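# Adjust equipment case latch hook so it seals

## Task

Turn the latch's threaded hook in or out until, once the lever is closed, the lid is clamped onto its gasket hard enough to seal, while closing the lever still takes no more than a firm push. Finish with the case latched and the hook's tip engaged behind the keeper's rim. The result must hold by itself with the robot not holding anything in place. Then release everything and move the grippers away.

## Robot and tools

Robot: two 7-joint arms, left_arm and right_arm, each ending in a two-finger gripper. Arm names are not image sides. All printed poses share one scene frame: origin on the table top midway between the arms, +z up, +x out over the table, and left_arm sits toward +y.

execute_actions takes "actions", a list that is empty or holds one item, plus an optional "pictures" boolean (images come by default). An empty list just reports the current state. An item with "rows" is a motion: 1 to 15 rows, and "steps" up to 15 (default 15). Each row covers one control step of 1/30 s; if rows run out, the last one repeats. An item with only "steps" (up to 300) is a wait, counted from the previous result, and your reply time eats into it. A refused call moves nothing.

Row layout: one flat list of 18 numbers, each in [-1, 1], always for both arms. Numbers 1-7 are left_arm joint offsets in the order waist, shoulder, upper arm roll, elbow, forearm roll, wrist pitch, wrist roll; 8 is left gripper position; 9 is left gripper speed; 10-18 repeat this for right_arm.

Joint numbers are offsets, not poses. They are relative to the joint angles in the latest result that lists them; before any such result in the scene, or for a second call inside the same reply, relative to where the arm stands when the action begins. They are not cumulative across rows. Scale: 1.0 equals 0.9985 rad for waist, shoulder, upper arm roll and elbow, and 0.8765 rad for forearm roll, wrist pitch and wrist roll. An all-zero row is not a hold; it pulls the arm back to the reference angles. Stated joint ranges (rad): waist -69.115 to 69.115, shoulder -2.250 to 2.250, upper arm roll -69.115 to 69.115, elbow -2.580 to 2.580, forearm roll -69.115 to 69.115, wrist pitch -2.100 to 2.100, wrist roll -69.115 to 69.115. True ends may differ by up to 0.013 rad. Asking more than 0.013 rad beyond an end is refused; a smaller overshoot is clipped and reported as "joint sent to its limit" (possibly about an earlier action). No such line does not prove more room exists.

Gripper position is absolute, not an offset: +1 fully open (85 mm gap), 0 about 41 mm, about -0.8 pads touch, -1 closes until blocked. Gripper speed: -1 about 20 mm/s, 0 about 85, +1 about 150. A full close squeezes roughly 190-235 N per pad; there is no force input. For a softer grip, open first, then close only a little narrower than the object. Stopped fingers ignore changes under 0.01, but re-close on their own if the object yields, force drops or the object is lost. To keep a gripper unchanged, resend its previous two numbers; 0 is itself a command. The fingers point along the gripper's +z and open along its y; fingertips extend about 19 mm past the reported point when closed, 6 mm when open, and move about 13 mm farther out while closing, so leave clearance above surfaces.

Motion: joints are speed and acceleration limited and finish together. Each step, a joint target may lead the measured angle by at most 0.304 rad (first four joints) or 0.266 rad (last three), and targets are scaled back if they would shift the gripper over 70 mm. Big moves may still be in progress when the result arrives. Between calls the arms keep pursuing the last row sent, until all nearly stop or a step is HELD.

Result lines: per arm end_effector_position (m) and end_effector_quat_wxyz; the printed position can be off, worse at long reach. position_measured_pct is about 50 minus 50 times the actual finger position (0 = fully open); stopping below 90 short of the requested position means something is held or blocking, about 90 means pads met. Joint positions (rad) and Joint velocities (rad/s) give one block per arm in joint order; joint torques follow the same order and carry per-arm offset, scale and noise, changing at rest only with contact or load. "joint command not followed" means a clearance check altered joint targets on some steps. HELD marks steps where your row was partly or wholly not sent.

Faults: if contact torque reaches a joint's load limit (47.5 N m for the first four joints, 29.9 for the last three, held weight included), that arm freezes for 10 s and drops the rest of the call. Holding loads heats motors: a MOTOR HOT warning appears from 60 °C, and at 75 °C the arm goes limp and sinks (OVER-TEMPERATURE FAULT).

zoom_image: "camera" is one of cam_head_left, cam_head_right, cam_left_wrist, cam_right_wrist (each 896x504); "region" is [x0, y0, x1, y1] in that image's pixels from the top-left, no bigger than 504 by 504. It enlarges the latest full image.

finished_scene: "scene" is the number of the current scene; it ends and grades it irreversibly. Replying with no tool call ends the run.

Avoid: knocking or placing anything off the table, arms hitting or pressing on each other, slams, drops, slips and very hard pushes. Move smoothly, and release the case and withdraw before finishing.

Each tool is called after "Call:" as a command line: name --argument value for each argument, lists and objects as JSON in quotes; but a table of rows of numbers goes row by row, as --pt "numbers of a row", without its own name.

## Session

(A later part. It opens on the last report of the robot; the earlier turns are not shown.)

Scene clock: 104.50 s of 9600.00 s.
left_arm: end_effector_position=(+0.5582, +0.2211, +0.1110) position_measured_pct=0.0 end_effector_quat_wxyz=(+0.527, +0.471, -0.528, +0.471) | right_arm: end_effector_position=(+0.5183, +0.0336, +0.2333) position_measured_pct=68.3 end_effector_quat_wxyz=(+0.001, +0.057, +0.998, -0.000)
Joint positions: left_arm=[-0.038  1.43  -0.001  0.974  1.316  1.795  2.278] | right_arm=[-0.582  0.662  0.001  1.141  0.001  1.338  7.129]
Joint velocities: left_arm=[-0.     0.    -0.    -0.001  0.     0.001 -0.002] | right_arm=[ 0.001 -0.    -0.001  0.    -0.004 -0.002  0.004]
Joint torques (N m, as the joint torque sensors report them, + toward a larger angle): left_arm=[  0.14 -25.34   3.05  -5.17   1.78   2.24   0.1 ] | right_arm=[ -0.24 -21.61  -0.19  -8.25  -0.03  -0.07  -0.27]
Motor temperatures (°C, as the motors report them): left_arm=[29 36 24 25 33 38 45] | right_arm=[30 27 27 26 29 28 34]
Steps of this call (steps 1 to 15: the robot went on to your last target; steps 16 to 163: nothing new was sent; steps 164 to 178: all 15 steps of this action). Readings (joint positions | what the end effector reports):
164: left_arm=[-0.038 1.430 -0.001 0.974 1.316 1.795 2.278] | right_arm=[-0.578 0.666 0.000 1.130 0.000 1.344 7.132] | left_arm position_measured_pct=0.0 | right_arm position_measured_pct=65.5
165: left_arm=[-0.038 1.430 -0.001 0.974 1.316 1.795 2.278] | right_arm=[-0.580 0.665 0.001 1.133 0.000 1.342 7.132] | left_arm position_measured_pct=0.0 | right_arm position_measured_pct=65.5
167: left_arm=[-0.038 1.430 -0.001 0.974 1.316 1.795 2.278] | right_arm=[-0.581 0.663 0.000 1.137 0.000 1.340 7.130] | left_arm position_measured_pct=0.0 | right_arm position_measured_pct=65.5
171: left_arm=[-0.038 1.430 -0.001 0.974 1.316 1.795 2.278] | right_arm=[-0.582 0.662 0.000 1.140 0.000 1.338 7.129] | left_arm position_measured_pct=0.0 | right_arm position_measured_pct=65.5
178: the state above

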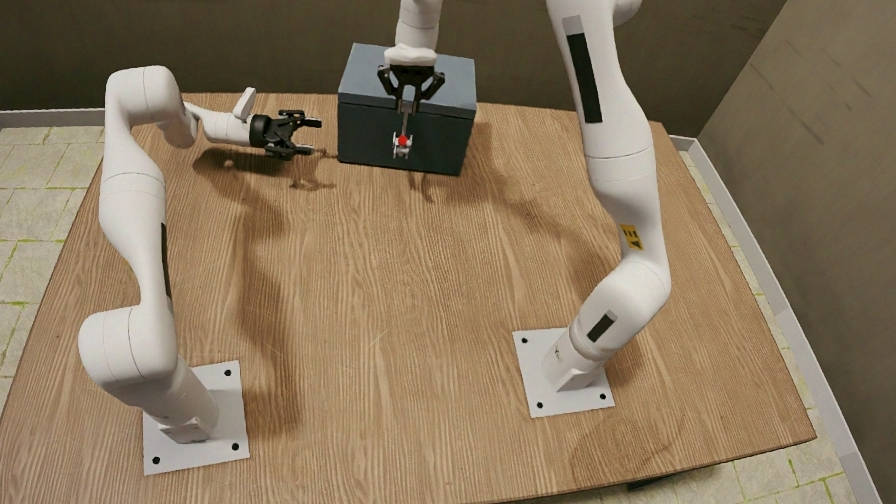

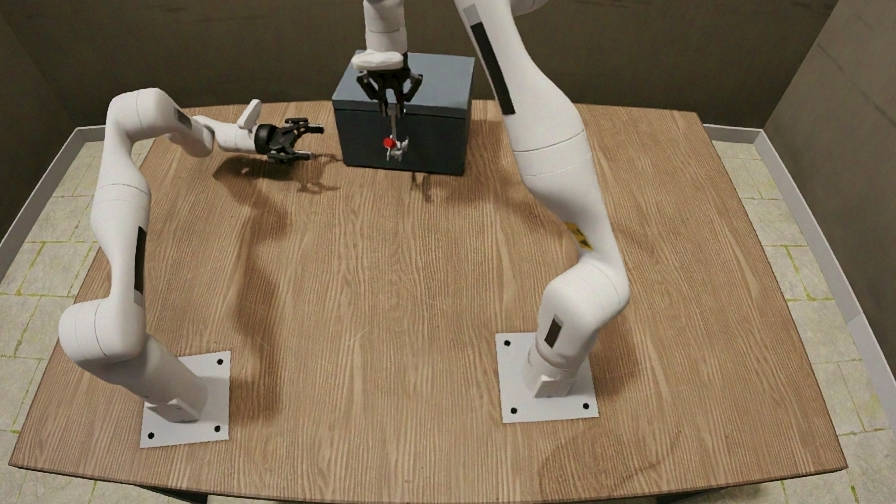

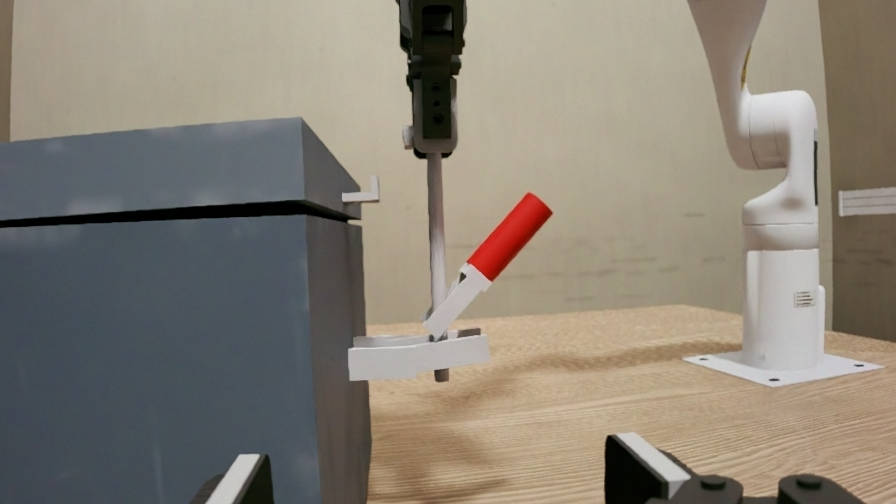

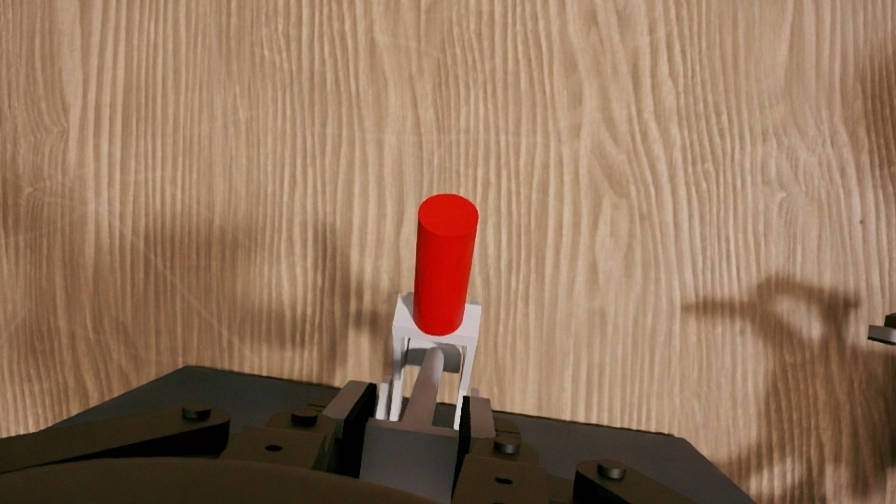

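Call:
execute_actions --actions '[{"rows":[[0,0,0,0,0,0,0,1,0,0,0,0,0,0,0,-1,-0.37,-0.5]],"steps":15}]' --pictures false

Call:
execute_actions --actions '[{"rows":[[0,0,0,0,0,0,0,1,0,0,0,0,0,0,0,-1,-0.37,-0.5]],"steps":15}]' --pictures false

Call:
execute_actions --actions '[{"rows":[[0,0,0,0,0,0,0,1,0,0,0,0,0,0,0,-1,-0.37,-0.5]],"steps":15}]' --pictures false

Call:
execute_actions --actions '[{"rows":[[0,0,0,0,0,0,0,1,0,0,0,0,0,0,0,-1,-0.37,-0.5]],"steps":15}]' --pictures false

Call:
execute_actions --actions '[{"rows":[[0,0,0,0,0,0,0,1,0,0,0,0,0,0,0,-1,-0.37,-0.5]],"steps":15}]' --pictures false

Call:
execute_actions --actions '[{"rows":[[0,0,0,0,0,0,0,1,0,0,0,0,0,0,0,-1,-0.37,-0.5]],"steps":15}]' --pictures false

Call:
execute_actions --actions '[{"rows":[[0,0,0,0,0,0,0,1,0,0,0,0,0,0,0,-1,-0.37,-0.5]],"steps":15}]' --pictures false

Call:
execute_actions --actions '[{"rows":[[0,0,0,0,0,0,0,1,0,0,0,0,0,0,0,-1,-0.37,-0.5]],"steps":15}]' --pictures false

Call:
execute_actions --actions '[{"rows":[[0,0,0,0,0,0,0,1,0,0,0,0,0,0,0,-1,-0.37,-0.5]],"steps":15}]' --pictures false

Call:
execute_actions --actions '[{"rows":[[0,0,0,0,0,0,0,1,0,0,0,0,0,0,0,-1,-0.37,-0.5]],"steps":15}]' --pictures true

Scene clock: 110.10 s of 9600.00 s.
left_arm: end_effector_position=(+0.5582, +0.2211, +0.1110) position_measured_pct=0.0 end_effector_quat_wxyz=(+0.527, +0.471, -0.528, +0.471) | right_arm: end_effector_position=(+0.5182, +0.0337, +0.2332) position_measured_pct=68.3 end_effector_quat_wxyz=(+0.001, +0.305, +0.952, +0.000)
Joint positions: left_arm=[-0.038  1.43  -0.001  0.974  1.316  1.795  2.278] | right_arm=[-0.582  0.662  0.     1.141  0.     1.338  6.623]
Joint velocities: left_arm=[ 0.    -0.    -0.001  0.     0.     0.002  0.001] | right_arm=[-0.001  0.     0.    -0.     0.001  0.001 -1.215]
Joint torques (N m, as the joint torque sensors report them, + toward a larger angle): left_arm=[  0.37 -25.68   2.74  -5.     1.69   2.32  -0.1 ] | right_arm=[  0.13 -21.54  -0.28  -8.37  -0.07  -0.08   0.17]
Motor temperatures (°C, as the motors report them): left_arm=[29 36 24 25 33 38 45] | right_arm=[30 27 27 26 29 28 34]
Steps of this call (steps 1 to 15: the robot went on to your last target; steps 16 to 153: nothing new was sent; steps 154 to 168: all 15 steps of this action). Readings (joint positions | what the end effector reports):
154: left_arm=[-0.038 1.430 -0.001 0.974 1.316 1.795 2.278] | right_arm=[-0.582 0.662 0.000 1.141 0.000 1.338 7.128] | left_arm position_measured_pct=0.0 | right_arm position_measured_pct=68.3
155: left_arm=[-0.038 1.430 -0.001 0.974 1.316 1.795 2.278] | right_arm=[-0.582 0.662 0.000 1.141 0.001 1.338 7.118] | left_arm position_measured_pct=0.0 | right_arm position_measured_pct=68.3
157: left_arm=[-0.038 1.430 -0.001 0.974 1.316 1.795 2.278] | right_arm=[-0.582 0.662 0.000 1.141 0.000 1.338 7.067] | left_arm position_measured_pct=0.0 | right_arm position_measured_pct=68.3
161: left_arm=[-0.038 1.430 -0.001 0.974 1.316 1.795 2.278] | right_arm=[-0.582 0.662 0.000 1.141 0.000 1.338 6.908] | left_arm position_measured_pct=0.0 | right_arm position_measured_pct=68.3
168: the state above

Scene clock: 110.60 s of 9600.00 s.
left_arm: end_effector_position=(+0.5582, +0.2211, +0.1110) position_measured_pct=0.0 end_effector_quat_wxyz=(+0.527, +0.471, -0.528, +0.471) | right_arm: end_effector_position=(+0.5181, +0.0339, +0.2331) position_measured_pct=68.3 end_effector_quat_wxyz=(+0.000, +0.577, +0.817, +0.000)
Joint positions: left_arm=[-0.038  1.43  -0.001  0.974  1.316  1.795  2.278] | right_arm=[-0.582  0.662  0.     1.141  0.     1.338  6.014]
Joint velocities: left_arm=[-0.001  0.     0.    -0.     0.    -0.    -0.   ] | right_arm=[-0.     0.     0.001 -0.001  0.     0.001 -1.218]
Joint torques (N m, as the joint torque sensors report them, + toward a larger angle): left_arm=[  0.04 -25.55   3.03  -5.31   1.84   2.39   0.12] | right_arm=[ -0.17 -21.77  -0.11  -8.67   0.1    0.04   0.01]
Motor temperatures (°C, as the motors report them): left_arm=[29 36 24 25 33 38 45] | right_arm=[30 27 27 26 29 28 34]
Steps of this call (steps 1 to 15: all 15 steps of this action). Readings (joint positions | what the end effector reports):
1: left_arm=[-0.038 1.430 -0.001 0.974 1.316 1.795 2.278] | right_arm=[-0.582 0.662 0.000 1.141 0.000 1.338 6.583] | left_arm position_measured_pct=0.0 | right_arm position_measured_pct=68.3
2: left_arm=[-0.038 1.430 -0.001 0.974 1.316 1.795 2.278] | right_arm=[-0.582 0.662 0.000 1.141 0.000 1.338 6.542] | left_arm position_measured_pct=0.0 | right_arm position_measured_pct=68.3
4: left_arm=[-0.038 1.430 -0.001 0.974 1.316 1.795 2.278] | right_arm=[-0.582 0.662 0.000 1.141 0.000 1.338 6.461] | left_arm position_measured_pct=0.0 | right_arm position_measured_pct=68.3
8: left_arm=[-0.038 1.430 -0.001 0.974 1.316 1.795 2.278] | right_arm=[-0.582 0.662 0.000 1.141 0.000 1.338 6.298] | left_arm position_measured_pct=0.0 | right_arm position_measured_pct=68.3
15: the state above

Scene clock: 111.10 s of 9600.00 s.
left_arm: end_effector_position=(+0.5582, +0.2211, +0.1110) position_measured_pct=0.0 end_effector_quat_wxyz=(+0.527, +0.471, -0.528, +0.471) | right_arm: end_effector_position=(+0.5181, +0.0339, +0.2330) position_measured_pct=68.3 end_effector_quat_wxyz=(+0.000, +0.795, +0.606, +0.000)
Joint positions: left_arm=[-0.038  1.43  -0.001  0.974  1.316  1.795  2.278] | right_arm=[-0.583  0.662  0.     1.141  0.     1.338  5.404]
Joint velocities: left_arm=[-0.001  0.    -0.     0.     0.     0.001 -0.001] | right_arm=[ 0.     0.001 -0.     0.001 -0.     0.    -1.218]
Joint torques (N m, as the joint torque sensors report them, + toward a larger angle): left_arm=[ -0.22 -25.79   2.82  -5.24   1.91   2.08   0.22] | right_arm=[  0.24 -21.67  -0.43  -8.44  -0.07  -0.12   0.18]
Motor temperatures (°C, as the motors report them): left_arm=[29 36 24 25 33 38 45] | right_arm=[30 27 27 26 29 28 34]
Steps of this call (steps 1 to 15: all 15 steps of this action). Readings (joint positions | what the end effector reports):
1: left_arm=[-0.038 1.430 -0.001 0.974 1.316 1.795 2.278] | right_arm=[-0.582 0.662 0.000 1.141 0.000 1.338 5.973] | left_arm position_measured_pct=0.0 | right_arm position_measured_pct=68.3
2: left_arm=[-0.038 1.430 -0.001 0.974 1.316 1.795 2.278] | right_arm=[-0.582 0.662 0.000 1.141 0.000 1.338 5.932] | left_arm position_measured_pct=0.0 | right_arm position_measured_pct=68.3
4: left_arm=[-0.038 1.430 -0.001 0.974 1.316 1.795 2.278] | right_arm=[-0.583 0.662 0.000 1.141 0.000 1.338 5.851] | left_arm position_measured_pct=0.0 | right_arm position_measured_pct=68.3
8: left_arm=[-0.038 1.430 -0.001 0.974 1.316 1.795 2.278] | right_arm=[-0.583 0.662 0.000 1.141 0.000 1.338 5.688] | left_arm position_measured_pct=0.0 | right_arm position_measured_pct=68.3
15: the state above

Scene clock: 111.60 s of 9600.00 s.
left_arm: end_effector_position=(+0.5582, +0.2211, +0.1110) position_measured_pct=0.0 end_effector_quat_wxyz=(+0.527, +0.471, -0.528, +0.471) | right_arm: end_effector_position=(+0.5181, +0.0339, +0.2328) position_measured_pct=68.3 end_effector_quat_wxyz=(+0.000, +0.941, +0.339, +0.000)
Joint positions: left_arm=[-0.038  1.43  -0.001  0.974  1.316  1.795  2.278] | right_arm=[-0.583  0.663  0.     1.141  0.     1.338  4.794]
Joint velocities: left_arm=[ 0.    -0.    -0.     0.002 -0.    -0.001 -0.   ] | right_arm=[ 0.     0.001 -0.001  0.001 -0.001 -0.    -1.22 ]
Joint torques (N m, as the joint torque sensors report them, + toward a larger angle): left_arm=[ -0.11 -25.58   2.83  -5.53   1.59   2.26  -0.04] | right_arm=[  0.02 -21.44  -0.61  -8.1   -0.19  -0.24   0.18]
Motor temperatures (°C, as the motors report them): left_arm=[29 36 24 25 33 38 45] | right_arm=[30 27 27 26 29 28 34]
Steps of this call (steps 1 to 15: all 15 steps of this action). Readings (joint positions | what the end effector reports):
1: left_arm=[-0.038 1.430 -0.001 0.974 1.316 1.795 2.278] | right_arm=[-0.583 0.662 0.000 1.141 0.000 1.338 5.363] | left_arm position_measured_pct=0.0 | right_arm position_measured_pct=68.3
2: left_arm=[-0.038 1.430 -0.001 0.974 1.316 1.795 2.278] | right_arm=[-0.583 0.662 0.000 1.141 0.000 1.338 5.322] | left_arm position_measured_pct=0.0 | right_arm position_measured_pct=68.3
4: left_arm=[-0.038 1.430 -0.001 0.974 1.316 1.795 2.278] | right_arm=[-0.583 0.662 0.000 1.141 0.000 1.338 5.241] | left_arm position_measured_pct=0.0 | right_arm position_measured_pct=68.3
8: left_arm=[-0.038 1.430 -0.001 0.974 1.316 1.795 2.278] | right_arm=[-0.583 0.662 0.000 1.141 0.000 1.338 5.078] | left_arm position_measured_pct=0.0 | right_arm position_measured_pct=68.3
15: the state above

Scene clock: 112.10 s of 9600.00 s.
left_arm: end_effector_position=(+0.5582, +0.2211, +0.1110) position_measured_pct=0.0 end_effector_quat_wxyz=(+0.527, +0.471, -0.528, +0.471) | right_arm: end_effector_position=(+0.5181, +0.0337, +0.2327) position_measured_pct=68.3 end_effector_quat_wxyz=(+0.000, +0.999, +0.041, +0.000)
Joint positions: left_arm=[-0.038  1.43  -0.001  0.974  1.316  1.795  2.278] | right_arm=[-0.582  0.663  0.     1.141  0.001  1.338  4.184]
Joint velocities: left_arm=[-0.001  0.     0.     0.001 -0.    -0.001  0.001] | right_arm=[-0.    -0.     0.001  0.002  0.    -0.001 -1.218]
Joint torques (N m, as the joint torque sensors report them, + toward a larger angle): left_arm=[  0.06 -25.8    3.41  -5.2    1.85   2.33  -0.01] | right_arm=[ -0.34 -21.35  -0.12  -8.48  -0.01  -0.19   0.17]
Motor temperatures (°C, as the motors report them): left_arm=[29 36 24 25 33 38 45] | right_arm=[30 27 27 26 29 28 34]
Steps of this call (steps 1 to 15: all 15 steps of this action). Readings (joint positions | what the end effector reports):
1: left_arm=[-0.038 1.430 -0.001 0.974 1.316 1.795 2.278] | right_arm=[-0.583 0.663 0.000 1.141 0.000 1.338 4.753] | left_arm position_measured_pct=0.0 | right_arm position_measured_pct=68.3
2: left_arm=[-0.038 1.430 -0.001 0.974 1.316 1.795 2.278] | right_arm=[-0.583 0.663 0.000 1.141 0.000 1.338 4.712] | left_arm position_measured_pct=0.0 | right_arm position_measured_pct=68.3
4: left_arm=[-0.038 1.430 -0.001 0.974 1.316 1.795 2.278] | right_arm=[-0.582 0.663 0.000 1.141 0.000 1.338 4.631] | left_arm position_measured_pct=0.0 | right_arm position_measured_pct=68.3
8: left_arm=[-0.038 1.430 -0.001 0.974 1.316 1.795 2.278] | right_arm=[-0.582 0.663 0.000 1.141 0.000 1.338 4.468] | left_arm position_measured_pct=0.0 | right_arm position_measured_pct=68.3
15: the state above

Scene clock: 112.60 s of 9600.00 s.
left_arm: end_effector_position=(+0.5582, +0.2211, +0.1110) position_measured_pct=0.0 end_effector_quat_wxyz=(+0.527, +0.471, -0.528, +0.471) | right_arm: end_effector_position=(+0.5182, +0.0335, +0.2326) position_measured_pct=68.3 end_effector_quat_wxyz=(+0.000, +0.965, -0.261, +0.000)
Joint positions: left_arm=[-0.038  1.43  -0.001  0.974  1.316  1.795  2.278] | right_arm=[-0.582  0.663  0.001  1.141  0.001  1.338  3.574]
Joint velocities: left_arm=[-0.001 -0.001 -0.    -0.     0.     0.     0.   ] | right_arm=[ 0.     0.    -0.     0.    -0.     0.    -1.219]
Joint torques (N m, as the joint torque sensors report them, + toward a larger angle): left_arm=[  0.19 -25.61   2.99  -5.26   1.66   2.35   0.2 ] | right_arm=[ -0.55 -21.5    0.03  -8.53  -0.07  -0.29   0.08]
Motor temperatures (°C, as the motors report them): left_arm=[29 36 24 25 33 38 45] | right_arm=[30 27 27 26 29 28 34]
Steps of this call (steps 1 to 15: all 15 steps of this action). Readings (joint positions | what the end effector reports):
1: left_arm=[-0.038 1.430 -0.001 0.974 1.316 1.795 2.278] | right_arm=[-0.582 0.663 0.000 1.141 0.001 1.338 4.143] | left_arm position_measured_pct=0.0 | right_arm position_measured_pct=68.3
2: left_arm=[-0.038 1.430 -0.001 0.974 1.316 1.795 2.278] | right_arm=[-0.582 0.663 0.000 1.141 0.001 1.338 4.102] | left_arm position_measured_pct=0.0 | right_arm position_measured_pct=68.3
4: left_arm=[-0.038 1.430 -0.001 0.974 1.316 1.795 2.278] | right_arm=[-0.582 0.663 0.000 1.141 0.001 1.338 4.021] | left_arm position_measured_pct=0.0 | right_arm position_measured_pct=68.3
8: left_arm=[-0.038 1.430 -0.001 0.974 1.316 1.795 2.278] | right_arm=[-0.582 0.663 0.000 1.141 0.001 1.338 3.858] | left_arm position_measured_pct=0.0 | right_arm position_measured_pct=68.3
15: the state above

Scene clock: 113.10 s of 9600.00 s.
left_arm: end_effector_position=(+0.5582, +0.2211, +0.1110) position_measured_pct=0.0 end_effector_quat_wxyz=(+0.527, +0.471, -0.528, +0.471) | right_arm: end_effector_position=(+0.5183, +0.0332, +0.2325) position_measured_pct=68.3 end_effector_quat_wxyz=(+0.001, +0.842, -0.539, +0.000)
Joint positions: left_arm=[-0.038  1.43  -0.001  0.974  1.316  1.795  2.278] | right_arm=[-0.582  0.663  0.001  1.141  0.001  1.338  2.964]
Joint velocities: left_arm=[ 0.     0.001  0.     0.     0.    -0.    -0.   ] | right_arm=[ 0.    -0.     0.    -0.    -0.001  0.    -1.219]
Joint torques (N m, as the joint torque sensors report them, + toward a larger angle): left_arm=[  0.22 -26.01   2.96  -5.26   1.78   2.2    0.02] | right_arm=[ -0.27 -21.57  -0.53  -8.6    0.04  -0.07  -0.32]
Motor temperatures (°C, as the motors report them): left_arm=[29 36 24 25 33 38 45] | right_arm=[30 27 27 26 29 28 34]
Steps of this call (steps 1 to 15: all 15 steps of this action). Readings (joint positions | what the end effector reports):
1: left_arm=[-0.038 1.430 -0.001 0.974 1.316 1.795 2.278] | right_arm=[-0.582 0.663 0.001 1.141 0.001 1.338 3.533] | left_arm position_measured_pct=0.0 | right_arm position_measured_pct=68.3
2: left_arm=[-0.038 1.430 -0.001 0.974 1.316 1.795 2.278] | right_arm=[-0.582 0.663 0.001 1.141 0.001 1.338 3.492] | left_arm position_measured_pct=0.0 | right_arm position_measured_pct=68.3
4: left_arm=[-0.038 1.430 -0.001 0.974 1.316 1.795 2.278] | right_arm=[-0.582 0.663 0.001 1.141 0.001 1.338 3.411] | left_arm position_measured_pct=0.0 | right_arm position_measured_pct=68.3
8: left_arm=[-0.038 1.430 -0.001 0.974 1.316 1.795 2.278] | right_arm=[-0.582 0.663 0.001 1.141 0.001 1.338 3.248] | left_arm position_measured_pct=0.0 | right_arm position_measured_pct=68.3
15: the state above

Scene clock: 113.60 s of 9600.00 s.
left_arm: end_effector_position=(+0.5582, +0.2211, +0.1110) position_measured_pct=0.0 end_effector_quat_wxyz=(+0.527, +0.471, -0.528, +0.471) | right_arm: end_effector_position=(+0.5182, +0.0330, +0.2324) position_measured_pct=68.3 end_effector_quat_wxyz=(-0.001, -0.641, +0.767, -0.001)
Joint positions: left_arm=[-0.038  1.43  -0.001  0.974  1.316  1.795  2.278] | right_arm=[-0.582  0.663  0.001  1.141  0.001  1.338  2.354]
Joint velocities: left_arm=[-0.    -0.    -0.     0.001  0.     0.001 -0.   ] | right_arm=[-0.    -0.001  0.     0.002 -0.001 -0.001 -1.219]
Joint torques (N m, as the joint torque sensors report them, + toward a larger angle): left_arm=[  0.54 -25.8    2.8   -5.22   1.9    2.21   0.11] | right_arm=[  0.15 -21.49   0.07  -8.35  -0.03   0.03   0.07]
Motor temperatures (°C, as the motors report them): left_arm=[29 36 24 25 33 38 45] | right_arm=[30 27 27 26 29 28 34]
Steps of this call (steps 1 to 15: all 15 steps of this action). Readings (joint positions | what the end effector reports):
1: left_arm=[-0.038 1.430 -0.001 0.974 1.316 1.795 2.278] | right_arm=[-0.582 0.663 0.001 1.141 0.001 1.338 2.923] | left_arm position_measured_pct=0.0 | right_arm position_measured_pct=68.3
2: left_arm=[-0.038 1.430 -0.001 0.974 1.316 1.795 2.278] | right_arm=[-0.582 0.663 0.001 1.141 0.001 1.338 2.882] | left_arm position_measured_pct=0.0 | right_arm position_measured_pct=68.3
4: left_arm=[-0.038 1.430 -0.001 0.974 1.316 1.795 2.278] | right_arm=[-0.582 0.663 0.001 1.141 0.001 1.338 2.801] | left_arm position_measured_pct=0.0 | right_arm position_measured_pct=68.3
8: left_arm=[-0.038 1.430 -0.001 0.974 1.316 1.795 2.278] | right_arm=[-0.582 0.663 0.001 1.141 0.001 1.338 2.638] | left_arm position_measured_pct=0.0 | right_arm position_measured_pct=68.3
15: the state above

Scene clock: 114.10 s of 9600.00 s.
left_arm: end_effector_position=(+0.5582, +0.2211, +0.1110) position_measured_pct=0.0 end_effector_quat_wxyz=(+0.527, +0.471, -0.528, +0.471) | right_arm: end_effector_position=(+0.5180, +0.0332, +0.2322) position_measured_pct=68.3 end_effector_quat_wxyz=(-0.001, -0.382, +0.924, -0.001)
Joint positions: left_arm=[-0.038  1.43  -0.001  0.974  1.316  1.795  2.278] | right_arm=[-0.582  0.663  0.001  1.142  0.001  1.338  1.744]
Joint velocities: left_arm=[ 0.001  0.    -0.     0.001  0.     0.001 -0.   ] | right_arm=[ 0.    -0.001  0.001  0.001 -0.001  0.001 -1.219]
Joint torques (N m, as the joint torque sensors report them, + toward a larger angle): left_arm=[  0.1  -25.6    2.82  -5.22   1.77   2.5   -0.13] | right_arm=[ -0.25 -21.42   0.38  -8.26   0.04  -0.09  -0.42]
Motor temperatures (°C, as the motors report them): left_arm=[29 36 24 25 33 38 45] | right_arm=[30 27 27 26 29 28 34]
Steps of this call (steps 1 to 15: all 15 steps of this action). Readings (joint positions | what the end effector reports):
1: left_arm=[-0.038 1.430 -0.001 0.974 1.316 1.795 2.278] | right_arm=[-0.582 0.663 0.001 1.141 0.001 1.338 2.313] | left_arm position_measured_pct=0.0 | right_arm position_measured_pct=68.3
2: left_arm=[-0.038 1.430 -0.001 0.974 1.316 1.795 2.278] | right_arm=[-0.582 0.663 0.001 1.141 0.001 1.338 2.272] | left_arm position_measured_pct=0.0 | right_arm position_measured_pct=68.3
4: left_arm=[-0.038 1.430 -0.001 0.974 1.316 1.795 2.278] | right_arm=[-0.582 0.663 0.001 1.141 0.001 1.338 2.191] | left_arm position_measured_pct=0.0 | right_arm position_measured_pct=68.3
8: left_arm=[-0.038 1.430 -0.001 0.974 1.316 1.795 2.278] | right_arm=[-0.582 0.663 0.001 1.142 0.001 1.338 2.028] | left_arm position_measured_pct=0.0 | right_arm position_measured_pct=68.3
15: the state above

Scene clock: 114.60 s of 9600.00 s.
left_arm: end_effector_position=(+0.5582, +0.2211, +0.1110) position_measured_pct=0.0 end_effector_quat_wxyz=(+0.527, +0.471, -0.528, +0.471) | right_arm: end_effector_position=(+0.5179, +0.0334, +0.2321) position_measured_pct=68.3 end_effector_quat_wxyz=(-0.001, -0.086, +0.996, -0.001)
Joint positions: left_arm=[-0.038  1.43  -0.001  0.974  1.316  1.795  2.278] | right_arm=[-0.582  0.663  0.     1.142  0.     1.338  1.134]
Joint velocities: left_arm=[ 0.    -0.    -0.    -0.001 -0.    -0.001 -0.001] | right_arm=[-0.     0.    -0.001 -0.    -0.    -0.001 -1.219]
Joint torques (N m, as the joint torque sensors report them, + toward a larger angle): left_arm=[  0.23 -25.59   3.02  -5.11   1.91   2.     0.15] | right_arm=[  0.11 -21.58   0.42  -8.06   0.04   0.05  -0.3 ]
Motor temperatures (°C, as the motors report them): left_arm=[29 36 24 25 33 38 45] | right_arm=[30 27 27 26 29 28 34]
Steps of this call (steps 1 to 15: all 15 steps of this action). Readings (joint positions | what the end effector reports):
1: left_arm=[-0.038 1.430 -0.001 0.974 1.316 1.795 2.278] | right_arm=[-0.582 0.663 0.001 1.142 0.001 1.338 1.703] | left_arm position_measured_pct=0.0 | right_arm position_measured_pct=68.3
2: left_arm=[-0.038 1.430 -0.001 0.974 1.316 1.795 2.278] | right_arm=[-0.582 0.663 0.001 1.142 0.001 1.338 1.662] | left_arm position_measured_pct=0.0 | right_arm position_measured_pct=68.3
4: left_arm=[-0.038 1.430 -0.001 0.974 1.316 1.795 2.278] | right_arm=[-0.582 0.663 0.001 1.142 0.001 1.338 1.581] | left_arm position_measured_pct=0.0 | right_arm position_measured_pct=68.3
8: left_arm=[-0.038 1.430 -0.001 0.974 1.316 1.795 2.278] | right_arm=[-0.582 0.663 0.000 1.142 0.000 1.338 1.418] | left_arm position_measured_pct=0.0 | right_arm position_measured_pct=68.3
15: the state above

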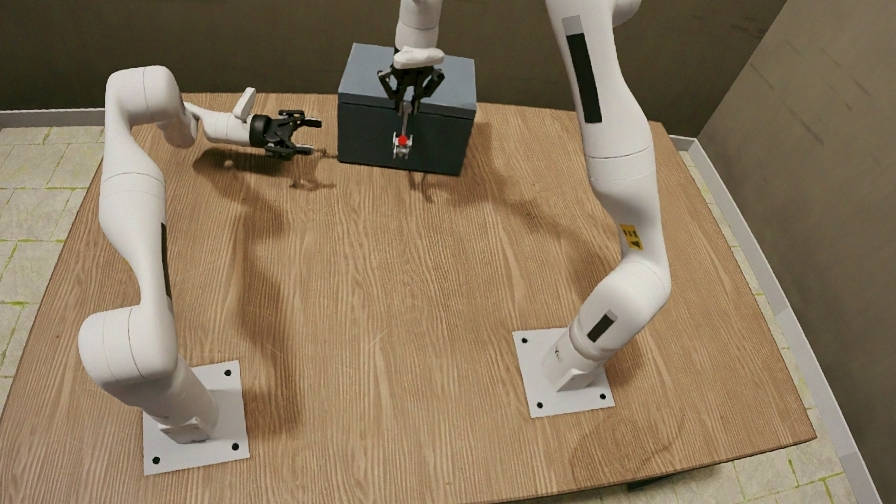

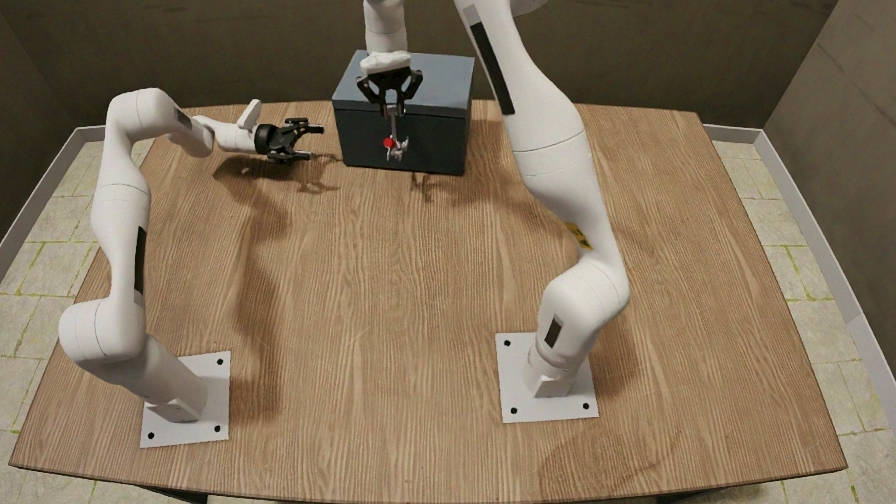

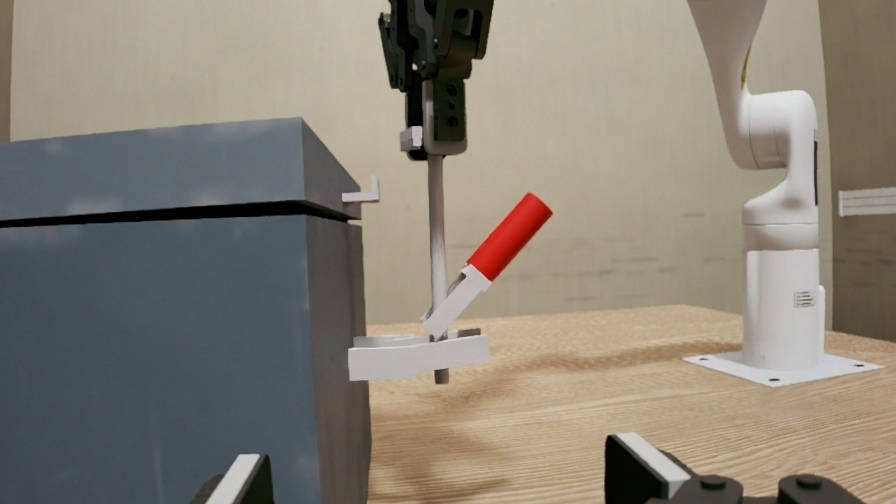

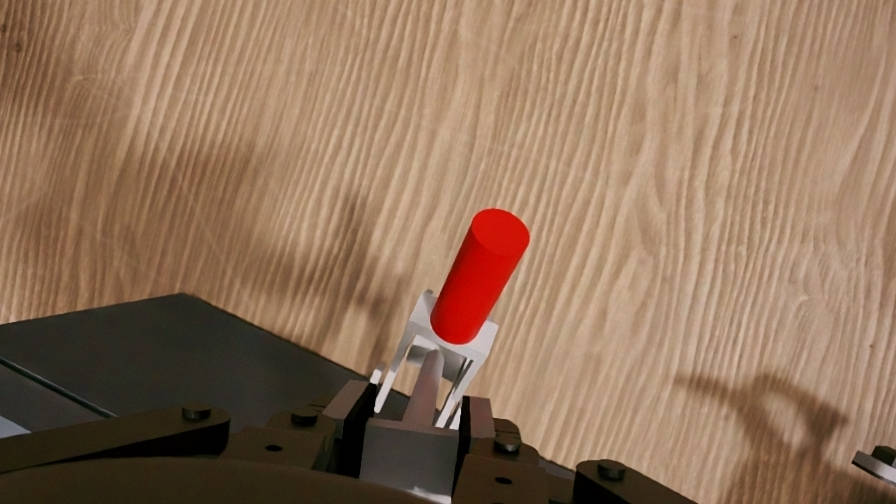

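Call:
zoom_image --camera "cam_left_wrist" --region '[380, 290, 540, 400]'

Region (380, 290, 540, 400) of cam_left_wrist's 896x504 image, scaled by 3.150; it fills the top 346 rows of this view, and the rest is white.

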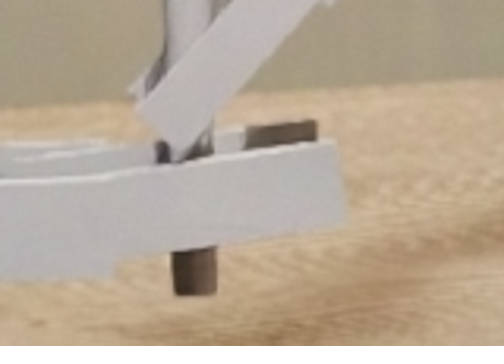

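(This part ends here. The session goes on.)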